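## Task

Secure the tube in the vise, then draw the red-handled pin out of it without the clamped tube shifting. Finish with the entire pin resting flat on the tray's floor, lower than the tray's rim, and the tube still held in its original clamped spot. The tray may be relocated provided it sits upright on the table and clear of both the tube and the vise's movable jaw. Nothing the robot touches at the end may be in contact with the tube or the movable jaw, not even via a loose object. The result must hold without the robot's help; release everything and back away at the end.

## Robot and tools

Robot: a single arm with six revolute joints and a parallel two-finger gripper. The arm is commanded only in joint space. Loose objects may occasionally get a short external shove. Anything pushed or dropped off the table is a failure.

Frame: the scene frame has its origin on the table surface straight beneath the arm's base; +z is up, and looking along +x, +y points left. The base might be slightly tilted against the table. Reported hand positions are in metres and can be somewhat wrong, especially when the arm is stretched far out.

Tool execute_actions, argument actions: a list holding one item or none. An empty list (LOOK) only returns the current state. An action item is {"rows": [...], "steps": n} with n from 1 to 15 (default 15); each control step lasts 1/30 s. Each row is applied for one step; if there are fewer rows than steps, the final row is held for the remainder. A wait item is {"steps": n} with n up to 300, counting from the previous result. Optional pictures (true/false) chooses whether camera images come back; by default they do. A refused call sends nothing to the robot.

Row layout: exactly 7 numbers, one row for the single arm. The first six are absolute target joint angles in radians, in this column order with stated ranges: waist -3.054 to 3.054, shoulder 0.000 to 3.142, elbow 0.000 to 2.356, wrist pitch -1.571 to 1.571, wrist yaw -1.571 to 1.571, wrist roll -3.142 to 3.142. The seventh is the absolute gripper opening on a scale from -1 to 1: +1 is fully open, empty fingers touch near -0.80, and values below that close no further. Going from open to shut takes at least roughly 0.5 s. A target beyond a range end by more than 0.010 rad, and farther out than the joint's current angle, gets the call refused. True limits may differ from stated ones by up to 0.010 rad; overshooting targets are clipped to the true limit, reported as "joint sent to its limit" (possibly referring to an earlier action). Absence of that message does not prove more travel exists.

Motion behaviour: each step the command sent to a joint stays within a fixed lead of its measured angle (0.211 rad for waist, shoulder, elbow; 0.213 wrist pitch; 0.267 wrist yaw; 0.228 wrist roll), and if the combined targets would place the hand over 70 mm from where it is measured, all targets are pulled back proportionally. Large moves therefore take several calls. Friction may leave a joint short of its target, particularly at long reach, and tiny rotations may not happen at all, so check Joint positions after each move. Between calls the arm keeps heading for the last row sent until it nearly stops moving or a step is HELD; after that, a new action is needed to make progress. Fingers already in motion keep going.

Result lines: the state line gives end_effector_position (metres) and end_effector_quat_wxyz in the scene frame, plus linear (m/s) and angular (rad/s) velocities. The end effector point lies midway between the finger pads, 3 to 4 cm short of the fingertips; the fingers extend along the gripper's +x and close along its y. Joint positions and Joint velocities list the six joints (rad, rad/s) and then pad gap (m, m/s; 0.088 m fully open). grip_measured is the finger opening expressed on the command scale. "joint command not followed" means a clearance check altered or stopped targets (mounting blocks and posts count as the arm). HELD flags steps where your row was not fully sent. MOTOR HOT appears from 50 °C; OVER-TEMPERATURE FAULT means the arm is held at 95 °C and may lose power and go limp if it does not cool within 30 to 60 s.

Gripping: to hold something, keep commanding an opening well under grip_measured; a larger difference means more squeeze. Readings may be biased by about 1 mm of opening for the whole scene. Pad force tops out near 34 N, but closing fast can press harder and sometimes spring the fingers open. Holding loads heats motors, even while idle.

Loads: contact torque reaching a joint's limit (N m: waist 17.4, shoulder 21.6, elbow 21.5, wrist pitch 5.67, wrist yaw 5.65, wrist roll 5.3, held weight included) halts the arm for 10 s and drops the rest of the call. Avoid drops, slips, slamming, hard collisions and forceful pushing.

Tool zoom_image: camera is one of cam_high, cam_low, cam_wrist (each 504x504); region is [x0, y0, x1, y1] in pixels of that camera's latest image, origin top-left, at most 504 by 504. It returns an enlarged view.

Tool finished_scene: argument scene (1 or 2) ends that scene irreversibly, reports success, and starts the next scene, whose task appears in the result. Before calling it, the tube must be clamped, the pin lying in the tray, and the gripper open and moved away from everything. Replying without any tool call ends all remaining scenes. When resuming from a summary, first send an empty actions list to learn the current scene and task.

Each tool is called after ">>>" in YAML: its name, and indented under it one key for each argument.

## Session

>>> execute_actions:
  actions: []

Scene clock: 0.00 s of 6060.00 s.
end_effector_position=(+0.3500, +0.4108, +0.1533) grip_measured=+0.840 end_effector_quat_wxyz=(+0.723, -0.428, -0.076, +0.537) end_effector_velocity=(-0.005, +0.002, -0.001) end_effector_angular_velocity=(-0.007, +0.002, +0.026)
Joint positions: [ 0.381  1.611  0.863  1.178 -0.612 -0.297  0.08 ]
Joint velocities: [ 0.002 -0.002 -0.002  0.007 -0.022 -0.007 -0.   ]
Heat: hottest shoulder 28 °C (+0.0 °C/min).

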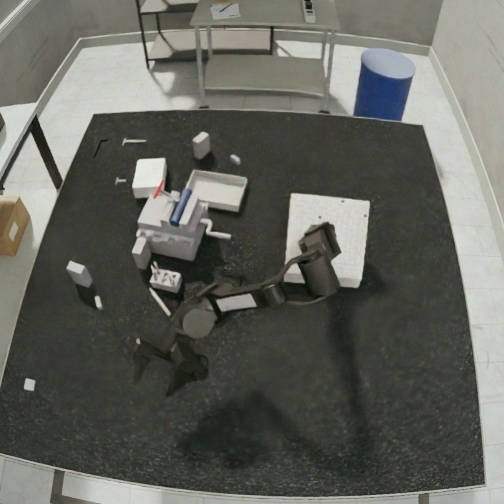

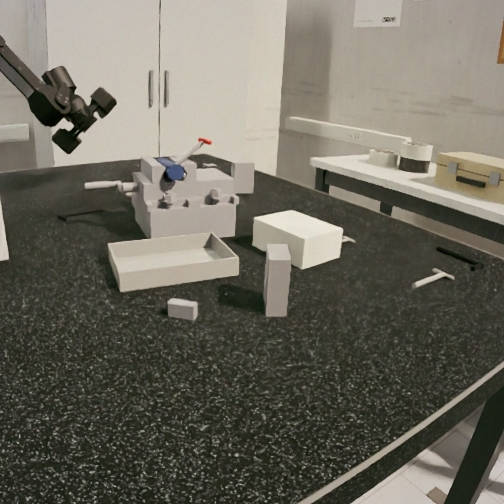

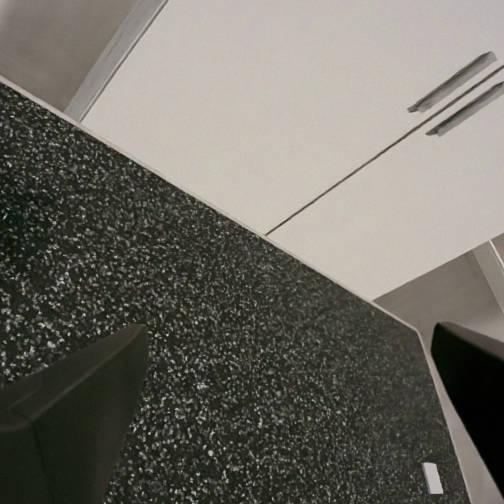

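>>> execute_actions:
  actions:
    - {"rows":[[-0.743,1.25,0.525,-0.484,-0.825,-0.208,0.4]]}
  pictures: false

>>> execute_actions:
  actions:
    - {"steps":35}
  pictures: false

>>> execute_actions:
  actions:
    - {"rows":[[-0.743,1.49,0.53,-0.484,-0.828,-0.208,0.4]]}

>>> zoom_image:
  camera: "cam_low"
  region: [70, 110, 230, 270]

Scene clock: 4.20 s of 6060.00 s.
end_effector_position=(+0.3535, +0.1739, +0.2129) grip_measured=+0.409 end_effector_quat_wxyz=(+0.854, -0.395, +0.189, +0.282) end_effector_velocity=(-0.008, -0.514, +0.142) end_effector_angular_velocity=(+0.192, +0.097, -1.984)
Joint positions: [-0.243  1.273  0.548  0.525 -0.812 -0.217  0.059]
Joint velocities: [-1.409 -0.1   -0.115 -1.429 -0.051  0.022 -0.003]
Heat: hottest shoulder 29 °C (+0.0 °C/min).
Steps of this call (steps 1 to 111: nothing new was sent; steps 112 to 126: all 15 steps of this action). Readings (joint positions):
112: [0.368 1.590 0.843 1.145 -0.643 -0.287]
113: [0.336 1.556 0.806 1.102 -0.682 -0.273]
115: [0.256 1.483 0.728 1.025 -0.727 -0.253]
119: [0.080 1.347 0.607 0.852 -0.784 -0.230]
126: the state above

Scene clock: 5.37 s of 6060.00 s.
end_effector_position=(+0.2467, +0.0140, +0.1966) grip_measured=+0.400 end_effector_quat_wxyz=(+0.896, -0.045, +0.437, -0.056) end_effector_velocity=(-0.004, -0.001, -0.003) end_effector_angular_velocity=(+0.015, +0.014, -0.027)
Joint positions: [-0.739  1.255  0.532 -0.48  -0.819 -0.213  0.059]
Joint velocities: [-0.002  0.002 -0.002 -0.022  0.007  0.007  0.   ]
Heat: hottest shoulder 29 °C (+11.2 °C/min).
Steps of this call (steps 1 to 35: the robot went on to your last target). Readings (joint positions):
1: [-0.290 1.270 0.545 0.477 -0.814 -0.216]
2: [-0.338 1.268 0.542 0.429 -0.815 -0.215]
4: [-0.432 1.264 0.540 0.333 -0.816 -0.215]
8: [-0.618 1.260 0.538 0.144 -0.817 -0.214]
35: the state above

Scene clock: 5.87 s of 6060.00 s.
end_effector_position=(+0.2356, -0.0102, +0.1593) grip_measured=+0.400 end_effector_quat_wxyz=(+0.862, +0.045, +0.498, -0.078) end_effector_velocity=(-0.003, -0.002, -0.006) end_effector_angular_velocity=(+0.027, +0.020, -0.015)
Joint positions: [-0.74   1.48   0.53  -0.486 -0.828 -0.213  0.059]
Joint velocities: [-0.002  0.032 -0.002 -0.007 -0.007 -0.007 -0.   ]
Heat: hottest shoulder 29 °C (+10.2 °C/min).
Steps of this call (steps 1 to 15: all 15 steps of this action). Readings (joint positions):
1: [-0.739 1.280 0.532 -0.481 -0.825 -0.213]
2: [-0.739 1.318 0.535 -0.477 -0.829 -0.213]
4: [-0.740 1.399 0.533 -0.484 -0.829 -0.213]
8: [-0.740 1.460 0.530 -0.486 -0.829 -0.213]
15: the state above

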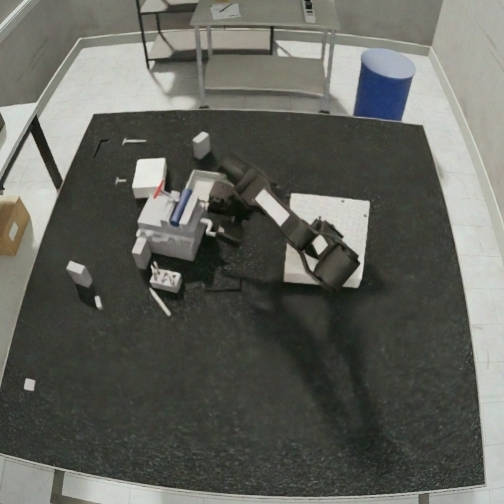

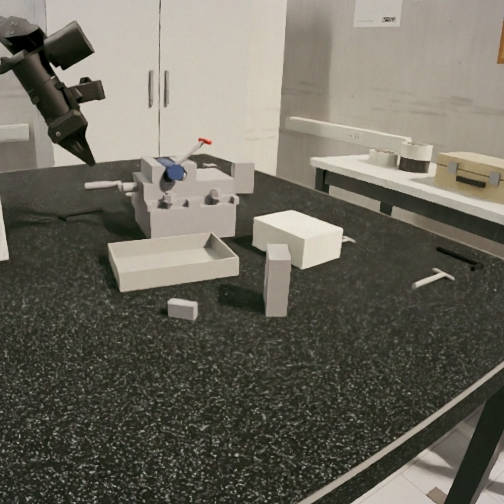

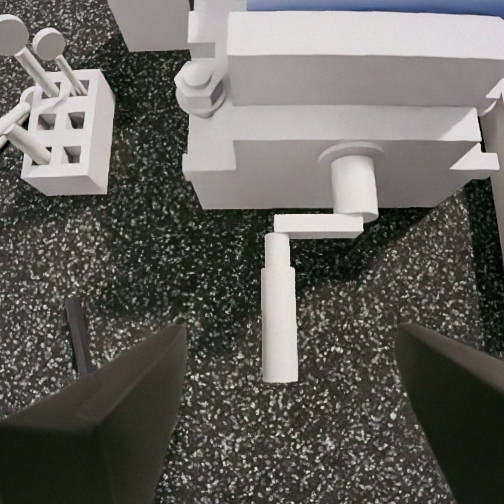

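Region (70, 110, 230, 270) of cam_low's 504x504 image, scaled by 3.150, with more detail than that image has.

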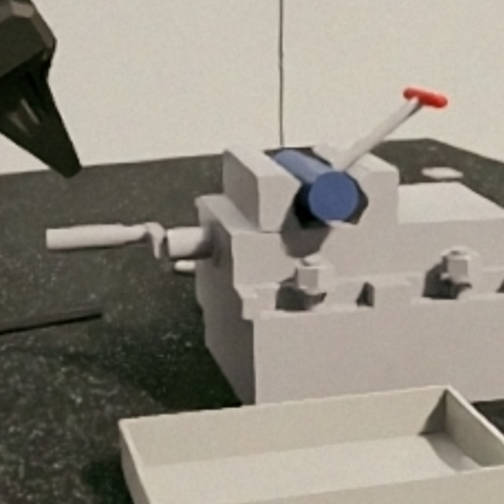

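>>> execute_actions:
  actions:
    - {"rows":[[-0.725,1.5,0.515,-0.44,-0.82,-0.183,0.3],[-0.707,1.51,0.5,-0.4,-0.816,-0.158,0.3],[-0.689,1.52,0.486,-0.355,-0.812,-0.132,0.3],[-0.67,1.53,0.472,-0.31,-0.807,-0.106,0.3],[-0.652,1.54,0.457,-0.27,-0.802,-0.08,0.3],[-0.634,1.55,0.443,-0.225,-0.797,-0.054,0.2],[-0.615,1.56,0.428,-0.18,-0.792,-0.028,0.2],[-0.597,1.57,0.414,-0.14,-0.787,-0.002,0.2],[-0.579,1.58,0.4,-0.095,-0.783,0.024,0.1],[-0.56,1.59,0.385,-0.05,-0.778,0.05,0.1],[-0.542,1.6,0.372,-0.01,-0.773,0.076,0.1],[-0.524,1.618,0.367,0.027,-0.767,0.1,0],[-0.507,1.635,0.363,0.062,-0.762,0.122,0],[-0.49,1.653,0.36,0.097,-0.756,0.144,0]]}
  pictures: false

>>> execute_actions:
  actions:
    - {"rows":[[-0.49,1.653,0.36,0.097,-0.756,0.144,-0.1],[-0.49,1.653,0.36,0.097,-0.756,0.144,-0.2],[-0.49,1.653,0.36,0.097,-0.756,0.144,-0.3],[-0.49,1.653,0.36,0.097,-0.756,0.144,-0.35],[-0.49,1.653,0.36,0.097,-0.756,0.144,-0.4],[-0.49,1.653,0.36,0.097,-0.756,0.144,-0.45],[-0.49,1.653,0.36,0.097,-0.756,0.144,-0.5],[-0.49,1.653,0.36,0.097,-0.756,0.144,-0.55],[-0.49,1.653,0.36,0.097,-0.756,0.144,-0.6],[-0.49,1.653,0.36,0.097,-0.756,0.144,-0.8],[-0.49,1.653,0.36,0.097,-0.756,0.144,-0.8],[-0.49,1.653,0.36,0.097,-0.756,0.144,-0.8],[-0.556,1.622,0.414,-0.044,-0.777,0.051,-0.8]]}
  pictures: false

>>> execute_actions:
  actions:
    - {"rows":[[-0.636,1.652,0.461,-0.137,-0.799,-0.058,-0.8],[-0.636,1.652,0.461,-0.137,-0.799,-0.058,-0.8],[-0.636,1.652,0.461,-0.137,-0.799,-0.058,-0.8],[-0.636,1.652,0.461,-0.137,-0.799,-0.058,-0.8],[-0.707,1.721,0.494,-0.17,-0.819,-0.155,-0.8],[-0.707,1.721,0.494,-0.17,-0.819,-0.155,-0.8],[-0.707,1.721,0.494,-0.17,-0.819,-0.155,-0.8],[-0.707,1.721,0.494,-0.17,-0.819,-0.155,-0.8],[-0.752,1.806,0.506,-0.141,-0.831,-0.217,-0.8],[-0.752,1.806,0.506,-0.141,-0.831,-0.217,-0.8],[-0.752,1.806,0.506,-0.141,-0.831,-0.217,-0.8],[-0.757,1.89,0.491,-0.05,-0.832,-0.224,-0.8]]}
  pictures: false

>>> execute_actions:
  actions:
    - {"rows":[[-0.722,1.958,0.456,0.088,-0.822,-0.177,-0.8],[-0.722,1.958,0.456,0.088,-0.822,-0.177,-0.8],[-0.722,1.958,0.456,0.088,-0.822,-0.177,-0.8],[-0.722,1.958,0.456,0.088,-0.822,-0.177,-0.8],[-0.655,1.998,0.408,0.242,-0.805,-0.085,-0.8],[-0.655,1.998,0.408,0.242,-0.805,-0.085,-0.8],[-0.655,1.998,0.408,0.242,-0.805,-0.085,-0.8],[-0.655,1.998,0.408,0.242,-0.805,-0.085,-0.8],[-0.575,1.994,0.361,0.365,-0.783,0.024,-0.8],[-0.575,1.994,0.361,0.365,-0.783,0.024,-0.8],[-0.575,1.994,0.361,0.365,-0.783,0.024,-0.8],[-0.503,1.938,0.327,0.413,-0.764,0.124,-0.8]]}
  pictures: false

>>> execute_actions:
  actions:
    - {"rows":[[-0.459,1.84,0.316,0.369,-0.751,0.183,-0.8],[-0.459,1.84,0.316,0.369,-0.751,0.183,-0.8],[-0.459,1.84,0.316,0.369,-0.751,0.183,-0.8],[-0.459,1.84,0.316,0.369,-0.751,0.183,-0.8],[-0.454,1.73,0.331,0.248,-0.75,0.19,-0.8],[-0.454,1.73,0.331,0.248,-0.75,0.19,-0.8],[-0.454,1.73,0.331,0.248,-0.75,0.19,-0.8],[-0.454,1.73,0.331,0.248,-0.75,0.19,-0.8],[-0.49,1.649,0.367,0.095,-0.759,0.141,-0.8],[-0.49,1.649,0.367,0.095,-0.759,0.141,-0.8],[-0.49,1.649,0.367,0.095,-0.759,0.141,-0.8],[-0.556,1.622,0.414,-0.044,-0.777,0.051,-0.8]]}

>>> zoom_image:
  camera: "cam_low"
  region: [70, 110, 230, 270]

Scene clock: 29.73 s of 6060.00 s.
end_effector_position=(+0.2523, -0.0138, +0.1045) grip_measured=+0.059 end_effector_quat_wxyz=(+0.862, +0.045, +0.498, -0.080) end_effector_velocity=(+0.022, +0.004, -0.108) end_effector_angular_velocity=(+0.050, +0.061, -0.052)
Joint positions: [-0.534  1.612  0.389 -0.005 -0.776  0.077  0.042]
Joint velocities: [ 0.408  0.354 -0.178  0.813  0.125  0.535 -0.024]
Heat: hottest shoulder 28 °C (+0.0 °C/min).
Steps of this call (steps 1 to 15: the robot went on to your last target; steps 16 to 701: nothing new was sent; steps 702 to 716: all 15 steps of this action). Readings (joint positions):
702: [-0.739 1.487 0.529 -0.480 -0.828 -0.208]
703: [-0.735 1.489 0.527 -0.463 -0.828 -0.199]
705: [-0.715 1.499 0.516 -0.408 -0.824 -0.169]
709: [-0.654 1.533 0.469 -0.271 -0.808 -0.085]
716: the state above

Scene clock: 30.23 s of 6060.00 s.
end_effector_position=(+0.2551, -0.0124, +0.0995) grip_measured=-0.535 end_effector_quat_wxyz=(+0.861, +0.050, +0.501, -0.076) end_effector_velocity=(+0.001, -0.007, +0.069) end_effector_angular_velocity=(+0.029, -0.006, +0.013)
Joint positions: [-0.514  1.636  0.389  0.031 -0.781  0.102  0.013]
Joint velocities: [-0.266 -0.134  0.203 -0.579 -0.125 -0.344 -0.   ]
Heat: hottest shoulder 28 °C (+0.0 °C/min).
Steps of this call (steps 1 to 15: all 15 steps of this action). Readings (joint positions):
1: [-0.523 1.621 0.384 0.017 -0.772 0.091]
2: [-0.514 1.628 0.380 0.034 -0.770 0.102]
4: [-0.504 1.636 0.375 0.058 -0.767 0.117]
8: [-0.496 1.642 0.371 0.081 -0.763 0.131]
15: the state above

Scene clock: 30.73 s of 6060.00 s.
end_effector_position=(+0.2458, -0.0662, +0.1196) grip_measured=-0.534 end_effector_quat_wxyz=(+0.868, +0.044, +0.488, -0.078) end_effector_velocity=(-0.022, -0.079, -0.075) end_effector_angular_velocity=(+0.049, +0.092, -0.071)
Joint positions: [-0.755  1.827  0.486 -0.078 -0.835 -0.211  0.013]
Joint velocities: [-0.056  0.559 -0.002  0.359  0.022 -0.11  -0.001]
Heat: hottest shoulder 28 °C (+0.0 °C/min).
Steps of this call (steps 1 to 15: all 15 steps of this action). Readings (joint positions):
1: [-0.530 1.635 0.402 -0.003 -0.790 0.077]
2: [-0.552 1.635 0.417 -0.038 -0.802 0.049]
4: [-0.584 1.634 0.433 -0.080 -0.811 0.008]
8: [-0.662 1.674 0.468 -0.141 -0.842 -0.093]
15: the state above

Scene clock: 31.23 s of 6060.00 s.
end_effector_position=(+0.2480, -0.0562, +0.0643) grip_measured=-0.534 end_effector_quat_wxyz=(+0.861, +0.045, +0.500, -0.084) end_effector_velocity=(+0.009, +0.085, -0.039) end_effector_angular_velocity=(+0.134, -0.004, -0.012)
Joint positions: [-0.549  1.963  0.355  0.362 -0.774  0.058  0.013]
Joint velocities: [ 0.369 -0.154 -0.193  0.359  0.007  0.549 -0.001]
Heat: hottest shoulder 28 °C (+0.0 °C/min).
Steps of this call (steps 1 to 15: all 15 steps of this action). Readings (joint positions):
1: [-0.755 1.849 0.484 -0.055 -0.831 -0.212]
2: [-0.752 1.872 0.478 -0.022 -0.828 -0.209]
4: [-0.742 1.910 0.471 0.024 -0.827 -0.199]
8: [-0.691 1.965 0.433 0.162 -0.812 -0.130]
15: the state above

Scene clock: 31.73 s of 6060.00 s.
end_effector_position=(+0.2551, -0.0122, +0.0960) grip_measured=-0.536 end_effector_quat_wxyz=(+0.859, +0.054, +0.504, -0.071) end_effector_velocity=(-0.001, +0.001, +0.088) end_effector_angular_velocity=(-0.056, -0.043, +0.042)
Joint positions: [-0.509  1.656  0.39   0.043 -0.791  0.104  0.013]
Joint velocities: [-0.271 -0.295  0.183 -0.667 -0.066 -0.374 -0.   ]
Heat: hottest shoulder 28 °C (+0.0 °C/min).
Steps of this call (steps 1 to 15: all 15 steps of this action). Readings (joint positions):
1: [-0.534 1.947 0.349 0.368 -0.765 0.076]
2: [-0.512 1.930 0.343 0.368 -0.752 0.098]
4: [-0.483 1.898 0.334 0.367 -0.749 0.139]
8: [-0.450 1.798 0.333 0.292 -0.751 0.182]
15: the state above

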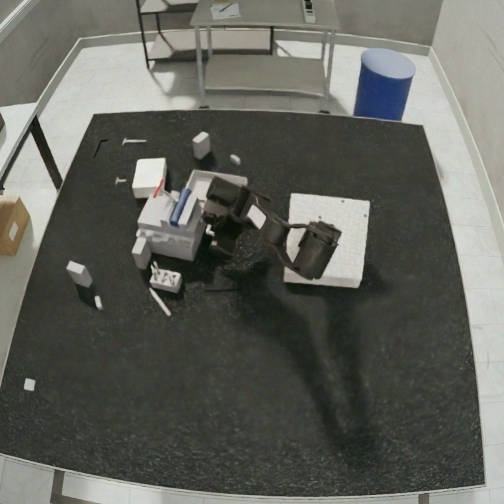

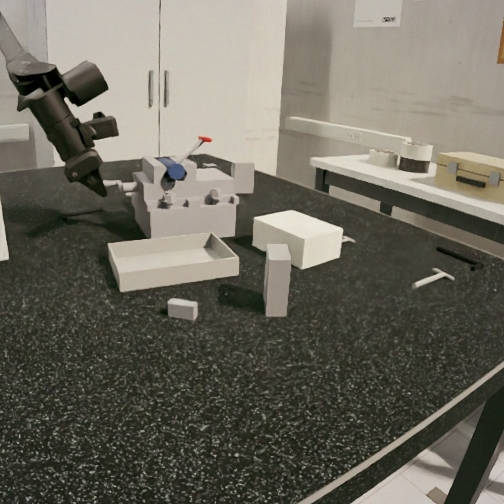

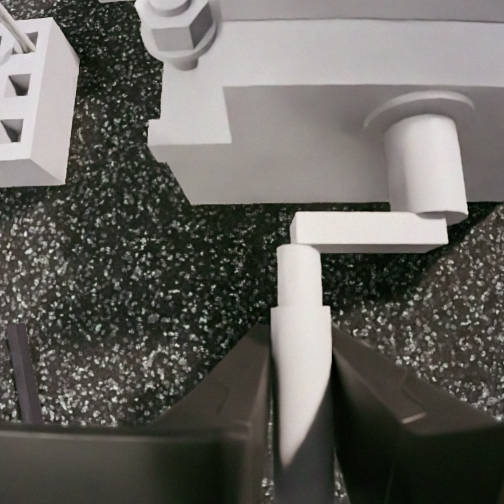

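Region (70, 110, 230, 270) of cam_low's 504x504 image, scaled by 3.150, with more detail than that image has.

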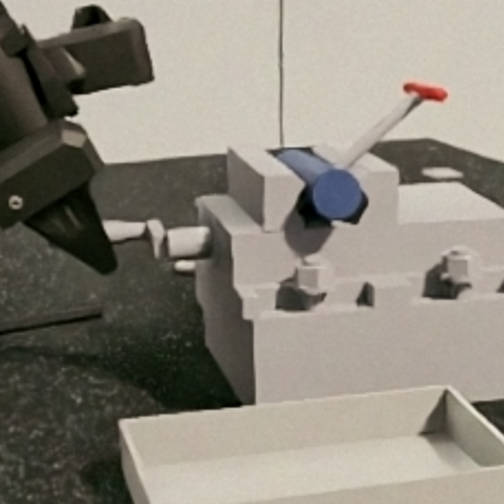

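>>> execute_actions:
  actions:
    - {"rows":[[-0.55,1.625,0.41,-0.035,-0.785,0.055,0],[-0.55,1.625,0.41,-0.035,-0.785,0.055,0],[-0.55,1.625,0.41,-0.035,-0.785,0.055,0],[-0.55,1.625,0.41,-0.035,-0.785,0.055,0],[-0.55,1.625,0.41,-0.035,-0.785,0.055,0],[-0.565,1.61,0.42,-0.075,-0.79,0.035,0],[-0.58,1.595,0.432,-0.115,-0.793,0.015,0],[-0.595,1.58,0.444,-0.155,-0.797,-0.005,0],[-0.61,1.565,0.456,-0.195,-0.8,-0.025,0],[-0.625,1.55,0.468,-0.235,-0.805,-0.045,0],[-0.64,1.535,0.48,-0.275,-0.81,-0.065,0],[-0.66,1.52,0.49,-0.31,-0.815,-0.085,0],[-0.68,1.505,0.5,-0.34,-0.82,-0.1,0]]}
  pictures: false

>>> execute_actions:
  actions:
    - {"rows":[[-0.75,1.55,0.41,0.1,-0.83,0.06,0.2]],"steps":12}
  pictures: false

>>> execute_actions:
  actions:
    - {"rows":[[-0.774,1.677,0.316,0.544,-0.832,0.237,0.2]]}
  pictures: false

>>> execute_actions:
  actions:
    - {"rows":[[-0.758,1.702,0.33,0.578,-0.815,0.259,0.2],[-0.743,1.728,0.344,0.612,-0.797,0.28,0.2],[-0.727,1.753,0.358,0.645,-0.78,0.302,0.2],[-0.712,1.778,0.373,0.679,-0.762,0.324,0.2],[-0.696,1.803,0.387,0.713,-0.745,0.345,0.2],[-0.681,1.829,0.402,0.747,-0.727,0.367,0.2],[-0.665,1.854,0.416,0.781,-0.71,0.389,0.2],[-0.65,1.879,0.431,0.815,-0.692,0.41,0.2],[-0.634,1.905,0.445,0.849,-0.675,0.432,0.2],[-0.619,1.93,0.46,0.883,-0.657,0.454,0.2],[-0.604,1.955,0.474,0.917,-0.64,0.476,0.2],[-0.59,1.981,0.487,0.951,-0.622,0.498,0.2],[-0.578,2.006,0.498,0.985,-0.608,0.52,0.2],[-0.568,2.032,0.506,1.025,-0.597,0.537,0.2],[-0.56,2.058,0.512,1.07,-0.585,0.552,0.2]]}
  pictures: false

>>> execute_actions:
  actions:
    - {"steps":18}

>>> zoom_image:
  camera: "cam_low"
  region: [110, 80, 240, 210]

Scene clock: 45.37 s of 6060.00 s.
end_effector_position=(+0.2455, -0.0140, +0.1350) grip_measured=-0.015 end_effector_quat_wxyz=(+0.861, +0.052, +0.498, -0.085) end_effector_velocity=(+0.011, +0.009, +0.115) end_effector_angular_velocity=(-0.087, -0.179, +0.060)
Joint positions: [-0.647  1.537  0.469 -0.272 -0.806 -0.061  0.038]
Joint velocities: [-0.291 -0.286  0.217 -0.52  -0.066 -0.286  0.006]
Heat: hottest waist 28 °C (+0.0 °C/min).
Steps of this call (steps 1 to 30: the robot went on to your last target; steps 31 to 394: nothing new was sent; steps 395 to 409: all 15 steps of this action). Readings (joint positions):
395: [-0.547 1.626 0.414 -0.036 -0.791 0.053]
396: [-0.547 1.626 0.414 -0.036 -0.790 0.053]
398: [-0.547 1.626 0.414 -0.038 -0.788 0.054]
402: [-0.561 1.616 0.416 -0.080 -0.787 0.038]
409: the state above

Scene clock: 45.77 s of 6060.00 s.
end_effector_position=(+0.2738, -0.0387, +0.1737) grip_measured=+0.191 end_effector_quat_wxyz=(+0.920, +0.017, +0.382, -0.088) end_effector_velocity=(+0.006, -0.010, +0.012) end_effector_angular_velocity=(-0.043, -0.096, +0.003)
Joint positions: [-0.742  1.542  0.424  0.074 -0.823  0.049  0.048]
Joint velocities: [-0.032  0.007 -0.042  0.168  0.007  0.051  0.003]
Heat: hottest waist 28 °C (+0.0 °C/min).
Steps of this call (steps 1 to 12: all 12 steps of this action). Readings (joint positions):
1: [-0.662 1.534 0.465 -0.237 -0.816 -0.045]
2: [-0.682 1.535 0.457 -0.185 -0.818 -0.022]
4: [-0.713 1.539 0.443 -0.091 -0.818 0.009]
8: [-0.736 1.541 0.430 0.033 -0.821 0.038]
12: the state above

Scene clock: 46.27 s of 6060.00 s.
end_effector_position=(+0.2852, -0.0571, +0.1794) grip_measured=+0.200 end_effector_quat_wxyz=(+0.949, +0.024, +0.301, -0.088) end_effector_velocity=(+0.005, -0.003, +0.008) end_effector_angular_velocity=(-0.043, -0.059, +0.026)
Joint positions: [-0.769  1.668  0.328  0.523 -0.831  0.228  0.049]
Joint velocities: [-0.007  0.027 -0.022  0.139  0.007  0.022  0.   ]
Heat: hottest waist 28 °C (+0.0 °C/min).
Steps of this call (steps 1 to 15: all 15 steps of this action). Readings (joint positions):
1: [-0.745 1.559 0.409 0.126 -0.829 0.086]
2: [-0.751 1.581 0.395 0.176 -0.831 0.121]
4: [-0.761 1.626 0.362 0.260 -0.831 0.167]
8: [-0.766 1.661 0.331 0.432 -0.831 0.209]
15: the state above

Scene clock: 46.77 s of 6060.00 s.
end_effector_position=(+0.3577, -0.0732, +0.1772) grip_measured=+0.200 end_effector_quat_wxyz=(+0.967, +0.015, +0.237, -0.095) end_effector_velocity=(+0.167, -0.019, -0.015) end_effector_angular_velocity=(-0.042, -0.449, +0.106)
Joint positions: [-0.6    1.963  0.467  0.941 -0.64   0.482  0.049]
Joint velocities: [ 0.359  0.75   0.315  1.136  0.418  0.564 -0.   ]
Heat: hottest waist 28 °C (+0.0 °C/min).
Steps of this call (steps 1 to 15: all 15 steps of this action). Readings (joint positions):
1: [-0.769 1.672 0.328 0.533 -0.831 0.233]
2: [-0.766 1.681 0.328 0.551 -0.828 0.242]
4: [-0.750 1.711 0.333 0.593 -0.807 0.268]
8: [-0.699 1.796 0.373 0.707 -0.751 0.339]
15: the state above

Scene clock: 47.37 s of 6060.00 s.
end_effector_position=(+0.3748, -0.0754, +0.1738) grip_measured=+0.200 end_effector_quat_wxyz=(+0.973, +0.017, +0.213, -0.091) end_effector_velocity=(-0.000, +0.002, -0.001) end_effector_angular_velocity=(+0.009, +0.002, +0.006)
Joint positions: [-0.561  2.049  0.501  1.065 -0.591  0.546  0.049]
Joint velocities: [ 0.002  0.002 -0.002  0.007 -0.007  0.007 -0.   ]
Heat: hottest waist 28 °C (+0.0 °C/min).
Steps of this call (steps 1 to 18: the robot went on to your last target). Readings (joint positions):
1: [-0.590 1.985 0.476 0.970 -0.628 0.496]
2: [-0.581 2.002 0.483 0.992 -0.619 0.508]
4: [-0.571 2.023 0.490 1.021 -0.608 0.524]
8: [-0.564 2.041 0.497 1.051 -0.597 0.538]
18: the state above

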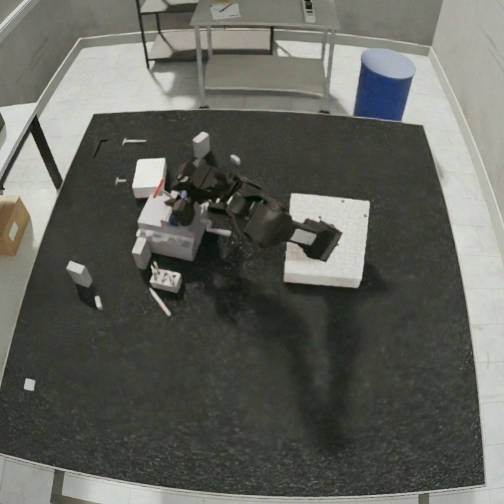

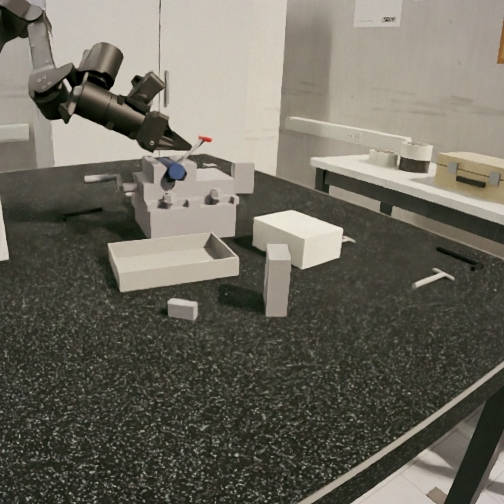

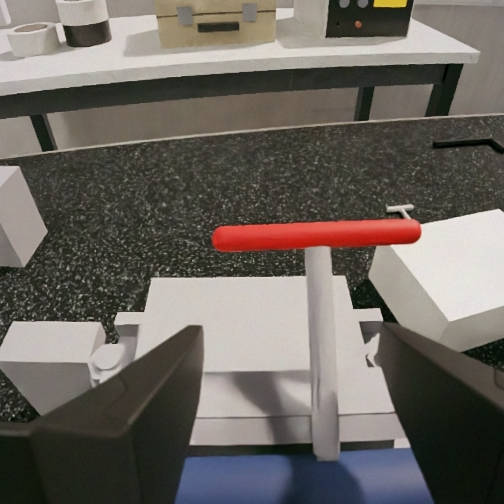

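Region (110, 80, 240, 210) of cam_low's 504x504 image, scaled by 3.877, with more detail than that image has.

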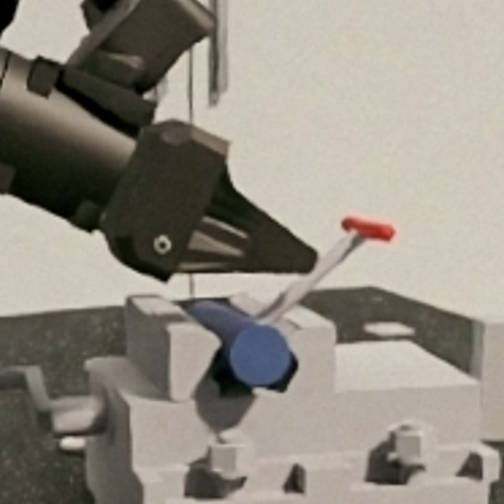

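>>> execute_actions:
  actions:
    - {"rows":[[-0.558,2.075,0.525,1.074,-0.583,0.553,0.1],[-0.556,2.09,0.538,1.077,-0.581,0.554,0.05],[-0.554,2.105,0.55,1.081,-0.579,0.555,0],[-0.552,2.12,0.563,1.084,-0.577,0.557,-0.1],[-0.549,2.136,0.576,1.088,-0.575,0.558,-0.2],[-0.547,2.151,0.588,1.091,-0.573,0.559,-0.3],[-0.547,2.151,0.588,1.091,-0.573,0.559,-0.35],[-0.547,2.151,0.588,1.091,-0.573,0.559,-0.4],[-0.547,2.151,0.588,1.091,-0.573,0.559,-0.45],[-0.547,2.151,0.588,1.091,-0.573,0.559,-0.5],[-0.547,2.151,0.588,1.091,-0.573,0.559,-0.55],[-0.547,2.151,0.588,1.091,-0.573,0.559,-0.6],[-0.547,2.151,0.588,1.091,-0.573,0.559,-0.65],[-0.547,2.151,0.588,1.091,-0.573,0.559,-0.72]]}
  pictures: false

>>> execute_actions:
  actions:
    - {"steps":10}
  pictures: false

>>> execute_actions:
  actions:
    - {"rows":[[-0.555,2.135,0.575,1.084,-0.58,0.554,-0.72],[-0.563,2.122,0.568,1.077,-0.587,0.55,-0.72],[-0.571,2.109,0.56,1.07,-0.594,0.545,-0.72],[-0.579,2.096,0.552,1.063,-0.6,0.541,-0.72],[-0.587,2.084,0.544,1.057,-0.607,0.536,-0.72],[-0.593,2.074,0.534,1.056,-0.612,0.532,-0.72],[-0.599,2.065,0.523,1.055,-0.617,0.528,-0.72],[-0.605,2.056,0.513,1.054,-0.622,0.525,-0.72],[-0.611,2.046,0.502,1.053,-0.627,0.521,-0.72],[-0.617,2.037,0.492,1.053,-0.632,0.517,-0.72]]}
  pictures: false

>>> execute_actions:
  actions:
    - {"steps":8}

>>> zoom_image:
  camera: "cam_low"
  region: [110, 80, 240, 210]

Scene clock: 61.73 s of 6060.00 s.
end_effector_position=(+0.3909, -0.0875, +0.1671) grip_measured=-0.571 end_effector_quat_wxyz=(+0.973, +0.017, +0.213, -0.090) end_effector_velocity=(+0.006, -0.003, +0.002) end_effector_angular_velocity=(-0.009, -0.005, +0.015)
Joint positions: [-0.547  2.139  0.574  1.087 -0.58   0.553  0.011]
Joint velocities: [-0.002  0.022  0.027  0.007 -0.007 -0.007 -0.066]
Heat: hottest waist 29 °C (+1.0 °C/min).
Steps of this call (steps 1 to 15: the robot went on to your last target; steps 16 to 416: nothing new was sent; steps 417 to 431: all 15 steps of this action). Readings (joint positions):
417: [-0.560 2.053 0.504 1.067 -0.591 0.547]
418: [-0.559 2.057 0.508 1.069 -0.590 0.547]
420: [-0.557 2.075 0.523 1.073 -0.588 0.548]
424: [-0.551 2.119 0.558 1.081 -0.582 0.551]
431: the state above

Scene clock: 62.07 s of 6060.00 s.
end_effector_position=(+0.3911, -0.0882, +0.1671) grip_measured=-0.631 end_effector_quat_wxyz=(+0.973, +0.017, +0.212, -0.092) end_effector_velocity=(-0.004, +0.001, -0.005) end_effector_angular_velocity=(+0.011, +0.020, +0.007)
Joint positions: [-0.547  2.141  0.575  1.087 -0.577  0.554  0.008]
Joint velocities: [-0.002  0.002 -0.007 -0.007 -0.022 -0.007 -0.   ]
Heat: hottest waist 29 °C (+0.0 °C/min).
Steps of this call (steps 1 to 10: the robot went on to your last target). Readings (joint positions):
1: [-0.547 2.140 0.575 1.087 -0.579 0.553]
2: [-0.547 2.140 0.575 1.087 -0.577 0.554]
4: [-0.547 2.141 0.575 1.087 -0.577 0.554]
8: [-0.547 2.141 0.575 1.087 -0.577 0.554]
10: the state above

Scene clock: 62.57 s of 6060.00 s.
end_effector_position=(+0.3776, -0.0851, +0.1833) grip_measured=-0.642 end_effector_quat_wxyz=(+0.975, +0.007, +0.204, -0.092) end_effector_velocity=(-0.015, +0.011, +0.008) end_effector_angular_velocity=(+0.009, +0.009, +0.032)
Joint positions: [-0.593  2.066  0.528  1.063 -0.604  0.52   0.008]
Joint velocities: [-0.037 -0.076 -0.056 -0.022 -0.066 -0.022  0.002]
Heat: hottest waist 29 °C (+0.0 °C/min).
Steps of this call (steps 1 to 15: all 15 steps of this action). Readings (joint positions):
1: [-0.547 2.141 0.575 1.087 -0.577 0.554]
2: [-0.548 2.141 0.575 1.087 -0.577 0.554]
4: [-0.550 2.137 0.575 1.081 -0.580 0.554]
8: [-0.562 2.112 0.563 1.068 -0.589 0.536]
15: the state above

Scene clock: 62.83 s of 6060.00 s.
end_effector_position=(+0.3759, -0.0848, +0.1848) grip_measured=-0.640 end_effector_quat_wxyz=(+0.975, +0.006, +0.203, -0.092) end_effector_velocity=(-0.004, -0.001, -0.000) end_effector_angular_velocity=(+0.005, +0.010, -0.007)
Joint positions: [-0.598  2.058  0.521  1.062 -0.606  0.516  0.008]
Joint velocities: [-0.007 -0.012 -0.007 -0.022 -0.007 -0.007 -0.   ]
Heat: hottest waist 29 °C (+0.0 °C/min).
Steps of this call (steps 1 to 8: the robot went on to your last target). Readings (joint positions):
1: [-0.594 2.064 0.526 1.062 -0.604 0.518]
2: [-0.595 2.062 0.524 1.062 -0.604 0.518]
4: [-0.596 2.061 0.523 1.062 -0.605 0.516]
8: the state above

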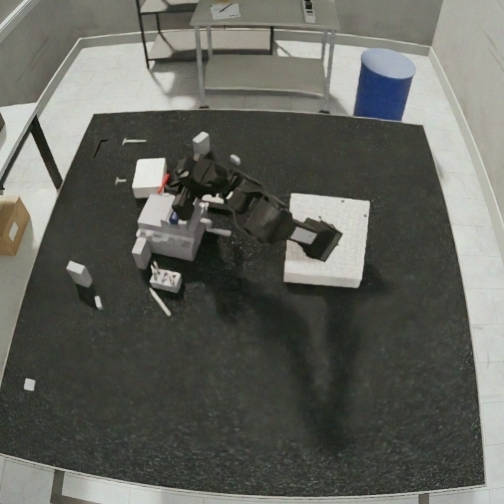

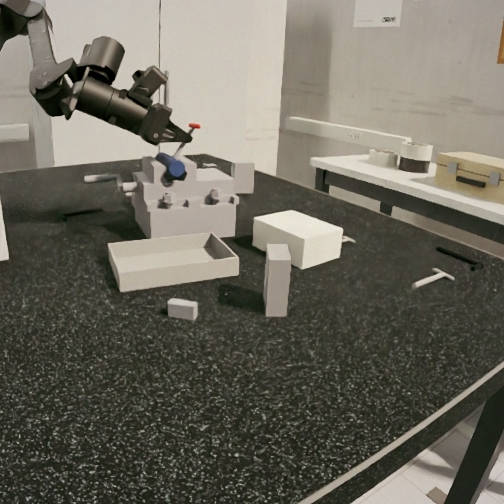

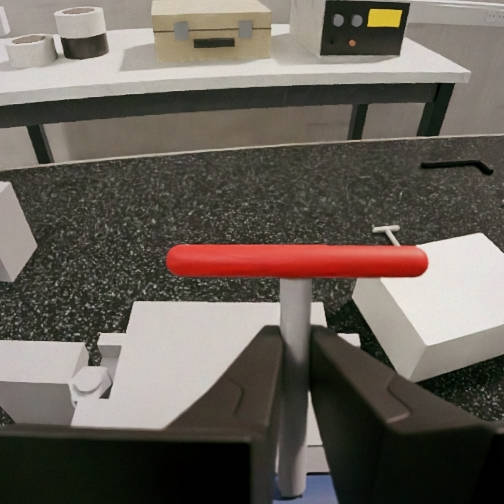

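Region (110, 80, 240, 210) of cam_low's 504x504 image, scaled by 3.877, with more detail than that image has.

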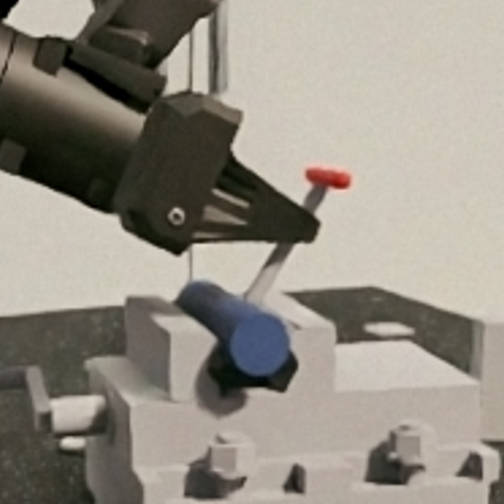

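>>> execute_actions:
  actions:
    - {"rows":[[-0.617,2.037,0.49,1.058,-0.632,0.517,-0.67],[-0.618,2.035,0.482,1.063,-0.633,0.517,-0.67],[-0.619,2.033,0.474,1.068,-0.634,0.516,-0.67],[-0.62,2.031,0.466,1.073,-0.635,0.516,-0.67],[-0.621,2.029,0.458,1.078,-0.636,0.515,-0.67],[-0.623,2.026,0.45,1.083,-0.637,0.514,-0.67],[-0.624,2.024,0.442,1.088,-0.638,0.514,-0.67],[-0.625,2.021,0.434,1.093,-0.639,0.513,-0.67],[-0.627,2.018,0.426,1.098,-0.64,0.512,-0.67]]}
  pictures: false

>>> execute_actions:
  actions:
    - {"steps":8}

>>> zoom_image:
  camera: "cam_low"
  region: [110, 80, 240, 210]

Scene clock: 70.03 s of 6060.00 s.
end_effector_position=(+0.3625, -0.0829, +0.1914) grip_measured=-0.633 end_effector_quat_wxyz=(+0.977, +0.003, +0.190, -0.094) end_effector_velocity=(-0.007, +0.004, +0.004) end_effector_angular_velocity=(-0.002, -0.020, +0.008)
Joint positions: [-0.625  2.026  0.464  1.104 -0.613  0.515  0.008]
Joint velocities: [-0.012 -0.022 -0.037  0.037 -0.007  0.007 -0.   ]
Heat: hottest waist 30 °C (+2.0 °C/min).
Steps of this call (steps 1 to 30: the robot went on to your last target; steps 31 to 201: nothing new was sent; steps 202 to 216: all 15 steps of this action). Readings (joint positions):
202: [-0.612 2.047 0.510 1.061 -0.619 0.515]
203: [-0.612 2.046 0.510 1.061 -0.619 0.515]
205: [-0.612 2.046 0.507 1.066 -0.619 0.515]
209: [-0.616 2.040 0.489 1.085 -0.614 0.515]
216: the state above

Scene clock: 70.30 s of 6060.00 s.
end_effector_position=(+0.3616, -0.0826, +0.1918) grip_measured=-0.634 end_effector_quat_wxyz=(+0.977, +0.003, +0.189, -0.095) end_effector_velocity=(-0.003, -0.000, -0.002) end_effector_angular_velocity=(+0.002, +0.010, -0.001)
Joint positions: [-0.627  2.024  0.46   1.107 -0.613  0.515  0.008]
Joint velocities: [-0.002 -0.002 -0.007 -0.007 -0.007 -0.007 -0.   ]
Heat: hottest waist 30 °C (+2.0 °C/min).
Steps of this call (steps 1 to 8: the robot went on to your last target). Readings (joint positions):
1: [-0.626 2.025 0.463 1.105 -0.613 0.515]
2: [-0.626 2.025 0.462 1.106 -0.613 0.515]
4: [-0.626 2.025 0.462 1.107 -0.613 0.515]
8: the state above

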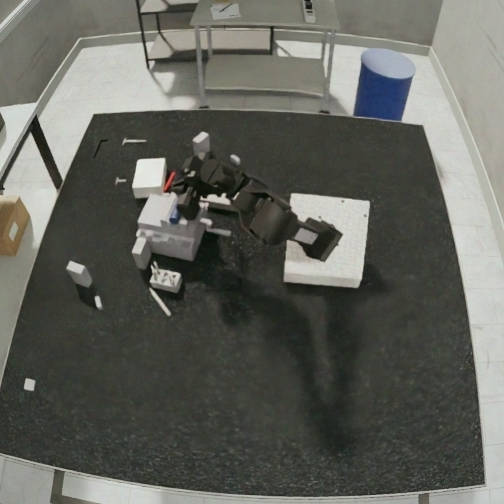

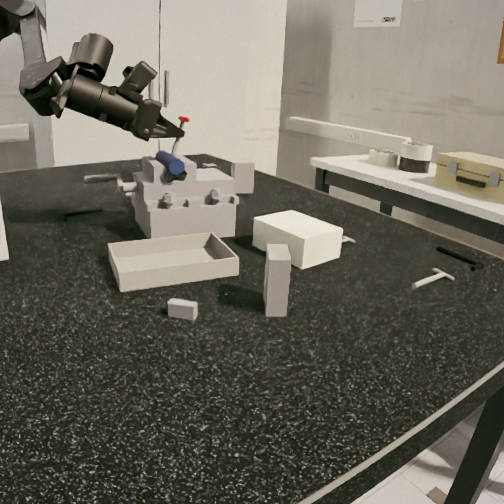

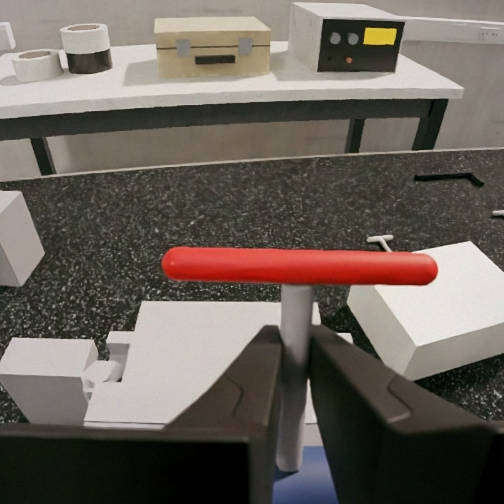

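Region (110, 80, 240, 210) of cam_low's 504x504 image, scaled by 3.877, with more detail than that image has.

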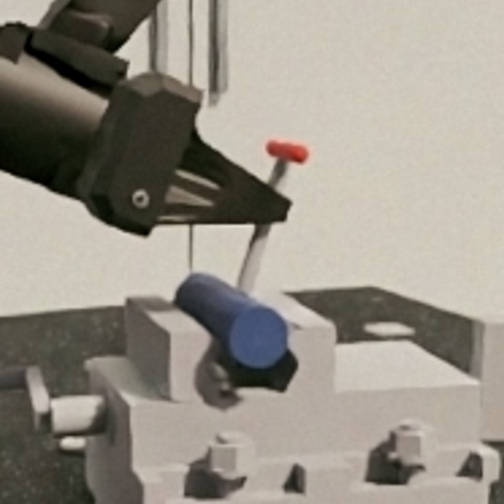

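>>> execute_actions:
  actions:
    - {"rows":[[-0.627,2.03,0.46,1.1,-0.62,0.517,-0.68],[-0.626,2.035,0.475,1.1,-0.61,0.519,-0.68],[-0.625,2.04,0.488,1.1,-0.605,0.52,-0.68],[-0.625,2.04,0.488,1.1,-0.605,0.52,-0.68],[-0.625,2.04,0.488,1.1,-0.605,0.52,-0.68],[-0.625,2.04,0.488,1.1,-0.605,0.52,-0.68],[-0.62,2.046,0.483,1.11,-0.601,0.523,-0.68],[-0.615,2.052,0.479,1.121,-0.597,0.526,-0.68],[-0.61,2.058,0.475,1.132,-0.593,0.529,-0.68],[-0.605,2.064,0.471,1.143,-0.589,0.532,-0.68],[-0.6,2.07,0.467,1.154,-0.585,0.535,-0.68],[-0.596,2.076,0.463,1.165,-0.581,0.538,-0.68],[-0.592,2.083,0.459,1.175,-0.577,0.541,-0.68]]}
  pictures: false

>>> execute_actions:
  actions:
    - {"steps":12}

>>> zoom_image:
  camera: "cam_low"
  region: [110, 80, 240, 210]

Scene clock: 78.43 s of 6060.00 s.
end_effector_position=(+0.3653, -0.0828, +0.1803) grip_measured=-0.636 end_effector_quat_wxyz=(+0.977, +0.006, +0.193, -0.094) end_effector_velocity=(+0.009, -0.002, +0.002) end_effector_angular_velocity=(-0.040, -0.075, -0.001)
Joint positions: [-0.596  2.069  0.465  1.15  -0.593  0.531  0.008]
Joint velocities: [ 0.032  0.066 -0.002  0.154  0.081  0.037 -0.   ]
Heat: hottest waist 30 °C (+2.0 °C/min).
Steps of this call (steps 1 to 15: the robot went on to your last target; steps 16 to 229: nothing new was sent; steps 230 to 244: all 15 steps of this action). Readings (joint positions):
230: [-0.630 2.020 0.451 1.108 -0.617 0.514]
231: [-0.630 2.020 0.452 1.108 -0.617 0.514]
233: [-0.626 2.023 0.459 1.101 -0.618 0.514]
237: [-0.617 2.036 0.465 1.099 -0.617 0.515]
244: the state above

Scene clock: 78.83 s of 6060.00 s.
end_effector_position=(+0.3664, -0.0828, +0.1801) grip_measured=-0.635 end_effector_quat_wxyz=(+0.977, +0.005, +0.189, -0.093) end_effector_velocity=(-0.000, +0.002, -0.001) end_effector_angular_velocity=(-0.005, +0.005, +0.012)
Joint positions: [-0.592  2.077  0.465  1.167 -0.585  0.537  0.008]
Joint velocities: [ 0.002  0.002 -0.002  0.007 -0.007 -0.007 -0.002]
Heat: hottest waist 30 °C (+2.0 °C/min).
Steps of this call (steps 1 to 12: the robot went on to your last target). Readings (joint positions):
1: [-0.596 2.071 0.465 1.154 -0.591 0.533]
2: [-0.595 2.072 0.465 1.157 -0.590 0.534]
4: [-0.594 2.075 0.465 1.162 -0.588 0.535]
8: [-0.592 2.076 0.465 1.166 -0.586 0.536]
12: the state above

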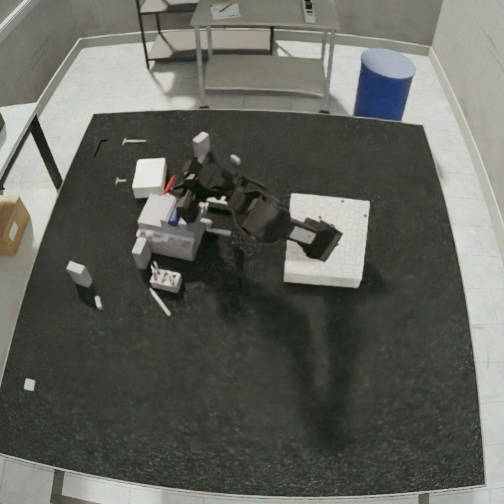

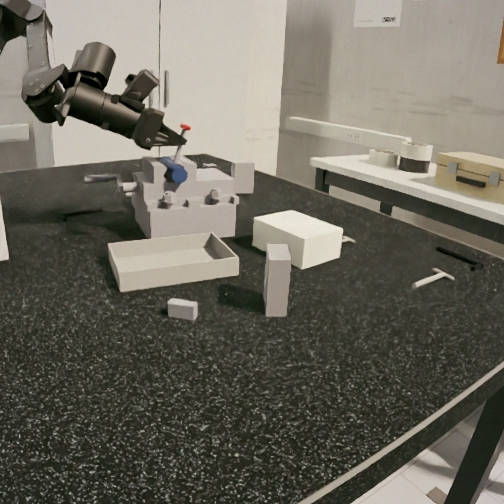

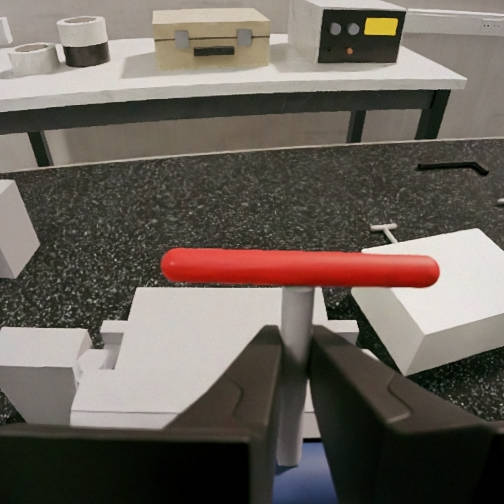

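Region (110, 80, 240, 210) of cam_low's 504x504 image, scaled by 3.877, with more detail than that image has.

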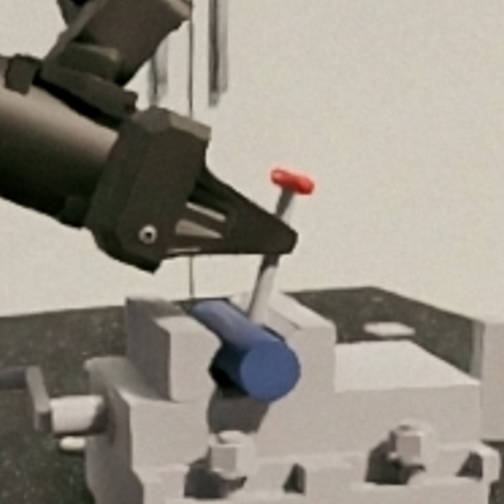

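Seated. Lower a touch, release, return to the crank.

>>> execute_actions:
  actions:
    - {"rows":[[-0.586,2.09,0.445,1.195,-0.573,0.544,-0.68],[-0.586,2.09,0.445,1.195,-0.573,0.544,-0.68],[-0.586,2.09,0.445,1.195,-0.573,0.544,-0.68],[-0.586,2.09,0.445,1.195,-0.573,0.544,-0.66],[-0.586,2.09,0.445,1.195,-0.573,0.544,-0.64],[-0.586,2.09,0.445,1.195,-0.573,0.544,-0.62],[-0.586,2.09,0.445,1.195,-0.573,0.544,-0.6],[-0.586,2.09,0.445,1.195,-0.573,0.544,-0.55],[-0.586,2.09,0.445,1.195,-0.573,0.544,0]]}
  pictures: false

>>> execute_actions:
  actions:
    - {"rows":[[-0.598,2.063,0.436,1.152,-0.59,0.524,0],[-0.611,2.035,0.428,1.108,-0.607,0.503,0],[-0.623,2.008,0.419,1.065,-0.625,0.483,0],[-0.636,1.98,0.41,1.021,-0.642,0.462,0],[-0.649,1.952,0.402,0.978,-0.659,0.442,0],[-0.661,1.925,0.393,0.935,-0.677,0.421,0],[-0.674,1.897,0.385,0.891,-0.694,0.4,0],[-0.686,1.87,0.376,0.848,-0.711,0.38,0],[-0.699,1.842,0.368,0.804,-0.728,0.36,0],[-0.711,1.815,0.359,0.761,-0.746,0.34,0],[-0.724,1.787,0.35,0.718,-0.763,0.32,0],[-0.736,1.76,0.342,0.674,-0.78,0.3,0],[-0.749,1.732,0.333,0.631,-0.797,0.28,0],[-0.761,1.705,0.325,0.587,-0.815,0.26,0],[-0.774,1.677,0.316,0.544,-0.832,0.237,0]]}
  pictures: false

>>> execute_actions:
  actions:
    - {"rows":[[-0.76,1.54,0.41,0.1,-0.83,0.06,0.2]],"steps":14}
  pictures: false

>>> execute_actions:
  actions:
    - {"rows":[[-0.71,1.52,0.54,-0.4,-0.82,-0.15,0.2]]}
  pictures: false

>>> execute_actions:
  actions:
    - {"rows":[[-0.694,1.53,0.525,-0.365,-0.816,-0.13,0.2],[-0.678,1.54,0.51,-0.33,-0.812,-0.11,0.2],[-0.662,1.55,0.497,-0.293,-0.808,-0.09,0.1],[-0.646,1.561,0.484,-0.256,-0.804,-0.068,0.1],[-0.63,1.572,0.471,-0.219,-0.8,-0.047,0.1],[-0.614,1.583,0.458,-0.182,-0.796,-0.026,0],[-0.598,1.595,0.445,-0.145,-0.792,-0.005,0],[-0.582,1.607,0.432,-0.108,-0.788,0.016,0],[-0.565,1.619,0.419,-0.07,-0.784,0.037,0],[-0.547,1.632,0.406,-0.032,-0.78,0.058,0],[-0.547,1.632,0.406,-0.032,-0.78,0.058,-0.1],[-0.547,1.632,0.406,-0.032,-0.78,0.058,-0.2],[-0.547,1.632,0.406,-0.032,-0.78,0.058,-0.3]]}
  pictures: false

>>> execute_actions:
  actions:
    - {"rows":[[-0.547,1.632,0.406,-0.032,-0.78,0.058,-0.4],[-0.547,1.632,0.406,-0.032,-0.78,0.058,-0.5],[-0.547,1.632,0.406,-0.032,-0.78,0.058,-0.55],[-0.547,1.632,0.406,-0.032,-0.78,0.058,-0.6],[-0.547,1.632,0.406,-0.032,-0.78,0.058,-0.8]],"steps":10}

>>> zoom_image:
  camera: "cam_low"
  region: [130, 110, 230, 210]

Scene clock: 96.20 s of 6060.00 s.
end_effector_position=(+0.3651, -0.0818, +0.1786) grip_measured=-0.097 end_effector_quat_wxyz=(+0.978, +0.003, +0.186, -0.094) end_effector_velocity=(-0.001, +0.000, -0.001) end_effector_angular_velocity=(-0.000, +0.008, +0.002)
Joint positions: [-0.586  2.082  0.454  1.191 -0.576  0.54   0.034]
Joint velocities: [-0.002 -0.002 -0.002 -0.007 -0.007 -0.007  0.038]
Heat: hottest waist 30 °C (+2.0 °C/min).
Steps of this call (steps 1 to 30: the robot went on to your last target; steps 31 to 506: nothing new was sent; steps 507 to 521: all 15 steps of this action). Readings (joint positions):
507: [-0.591 2.079 0.462 1.173 -0.583 0.538]
508: [-0.591 2.080 0.460 1.178 -0.581 0.538]
510: [-0.590 2.081 0.458 1.183 -0.579 0.539]
514: [-0.589 2.082 0.455 1.188 -0.577 0.540]
521: the state above

Scene clock: 96.70 s of 6060.00 s.
end_effector_position=(+0.3041, -0.0687, +0.1791) grip_measured=-0.002 end_effector_quat_wxyz=(+0.955, +0.020, +0.279, -0.099) end_effector_velocity=(-0.167, +0.068, -0.005) end_effector_angular_velocity=(+0.207, +0.375, +0.040)
Joint positions: [-0.728  1.778  0.355  0.691 -0.768  0.312  0.039]
Joint velocities: [-0.374 -0.818 -0.256 -1.297 -0.505 -0.608  0.001]
Heat: hottest waist 30 °C (+2.0 °C/min).
Steps of this call (steps 1 to 15: all 15 steps of this action). Readings (joint positions):
1: [-0.587 2.082 0.452 1.189 -0.576 0.540]
2: [-0.589 2.078 0.450 1.173 -0.579 0.536]
4: [-0.600 2.054 0.440 1.118 -0.598 0.514]
8: [-0.643 1.966 0.410 0.980 -0.654 0.448]
15: the state above

Scene clock: 97.17 s of 6060.00 s.
end_effector_position=(+0.2730, -0.0436, +0.1740) grip_measured=+0.195 end_effector_quat_wxyz=(+0.925, +0.017, +0.367, -0.092) end_effector_velocity=(-0.038, +0.013, -0.027) end_effector_angular_velocity=(+0.146, +0.163, -0.111)
Joint positions: [-0.755  1.555  0.397  0.145 -0.823  0.072  0.049]
Joint velocities: [-0.012 -0.081  0.002 -0.374 -0.022 -0.066  0.002]
Heat: hottest waist 30 °C (+2.0 °C/min).
Steps of this call (steps 1 to 14: all 14 steps of this action). Readings (joint positions):
1: [-0.738 1.741 0.354 0.635 -0.780 0.266]
2: [-0.744 1.702 0.355 0.584 -0.789 0.219]
4: [-0.748 1.631 0.372 0.500 -0.807 0.155]
8: [-0.754 1.568 0.397 0.314 -0.818 0.097]
14: the state above

Scene clock: 97.67 s of 6060.00 s.
end_effector_position=(+0.2470, -0.0172, +0.1544) grip_measured=+0.200 end_effector_quat_wxyz=(+0.867, +0.047, +0.489, -0.082) end_effector_velocity=(-0.023, +0.012, -0.011) end_effector_angular_velocity=(+0.102, +0.113, -0.081)
Joint positions: [-0.711  1.526  0.523 -0.372 -0.823 -0.14   0.049]
Joint velocities: [-0.002 -0.002  0.027 -0.227 -0.007 -0.037 -0.   ]
Heat: hottest waist 30 °C (+2.0 °C/min).
Steps of this call (steps 1 to 15: all 15 steps of this action). Readings (joint positions):
1: [-0.752 1.550 0.416 0.092 -0.823 0.028]
2: [-0.742 1.548 0.438 0.044 -0.823 -0.014]
4: [-0.727 1.539 0.480 -0.042 -0.823 -0.068]
8: [-0.716 1.526 0.517 -0.231 -0.823 -0.118]
15: the state above

Scene clock: 98.17 s of 6060.00 s.
end_effector_position=(+0.2539, -0.0157, +0.1106) grip_measured=-0.183 end_effector_quat_wxyz=(+0.860, +0.047, +0.502, -0.077) end_effector_velocity=(+0.005, -0.002, -0.025) end_effector_angular_velocity=(-0.010, -0.026, -0.008)
Joint positions: [-0.56   1.618  0.423 -0.068 -0.789  0.035  0.03 ]
Joint velocities: [ 0.09   0.061 -0.085  0.271  0.037  0.154 -0.05 ]
Heat: hottest waist 30 °C (+2.0 °C/min).
Steps of this call (steps 1 to 15: all 15 steps of this action). Readings (joint positions):
1: [-0.710 1.526 0.524 -0.374 -0.823 -0.140]
2: [-0.705 1.526 0.524 -0.369 -0.823 -0.139]
4: [-0.686 1.532 0.520 -0.329 -0.819 -0.118]
8: [-0.633 1.564 0.484 -0.217 -0.806 -0.052]
15: the state above

Scene clock: 98.50 s of 6060.00 s.
end_effector_position=(+0.2554, -0.0145, +0.1083) grip_measured=-0.531 end_effector_quat_wxyz=(+0.861, +0.046, +0.500, -0.074) end_effector_velocity=(-0.003, +0.000, -0.003) end_effector_angular_velocity=(-0.016, +0.009, +0.019)
Joint positions: [-0.548  1.623  0.416 -0.039 -0.79   0.051  0.013]
Joint velocities: [ 0.007 -0.002 -0.012  0.007  0.007 -0.022  0.   ]
Heat: hottest waist 30 °C (+2.0 °C/min).
Steps of this call (steps 1 to 10: all 10 steps of this action). Readings (joint positions):
1: [-0.557 1.620 0.421 -0.060 -0.788 0.039]
2: [-0.555 1.621 0.420 -0.054 -0.788 0.042]
4: [-0.552 1.622 0.419 -0.046 -0.787 0.046]
8: [-0.548 1.623 0.417 -0.041 -0.790 0.050]
10: the state above

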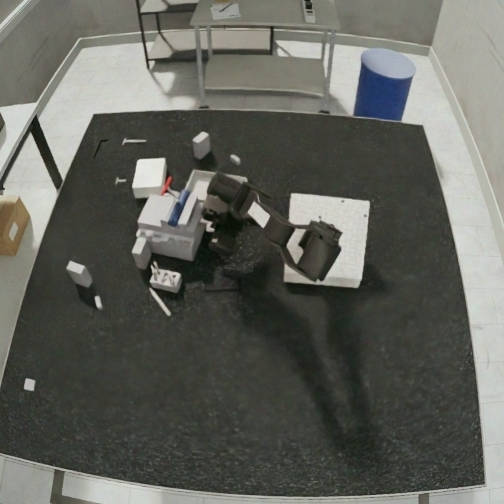

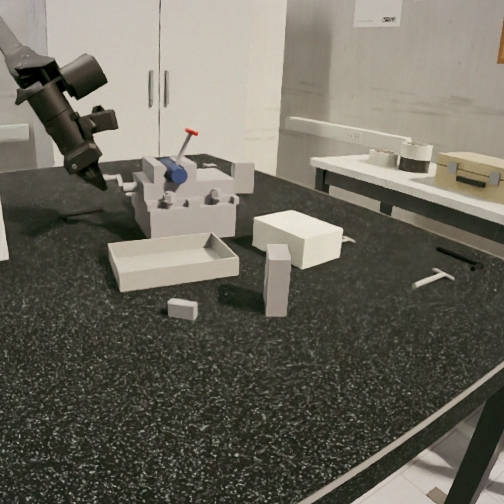

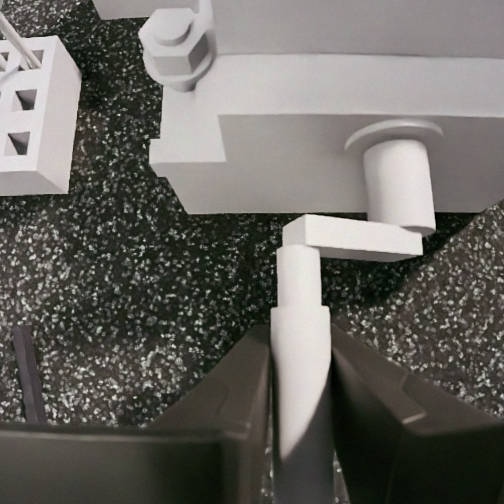

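Region (130, 110, 230, 210) of cam_low's 504x504 image, scaled by 5.040, with more detail than that image has.

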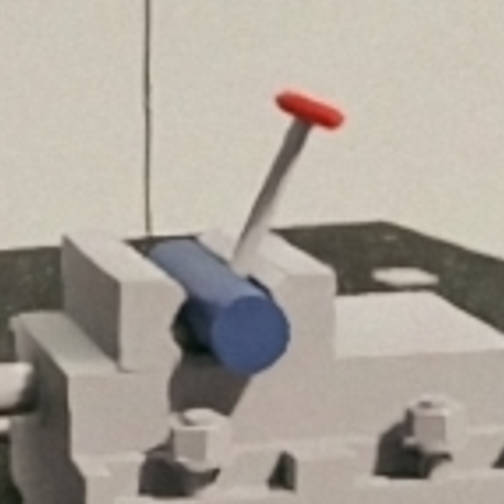

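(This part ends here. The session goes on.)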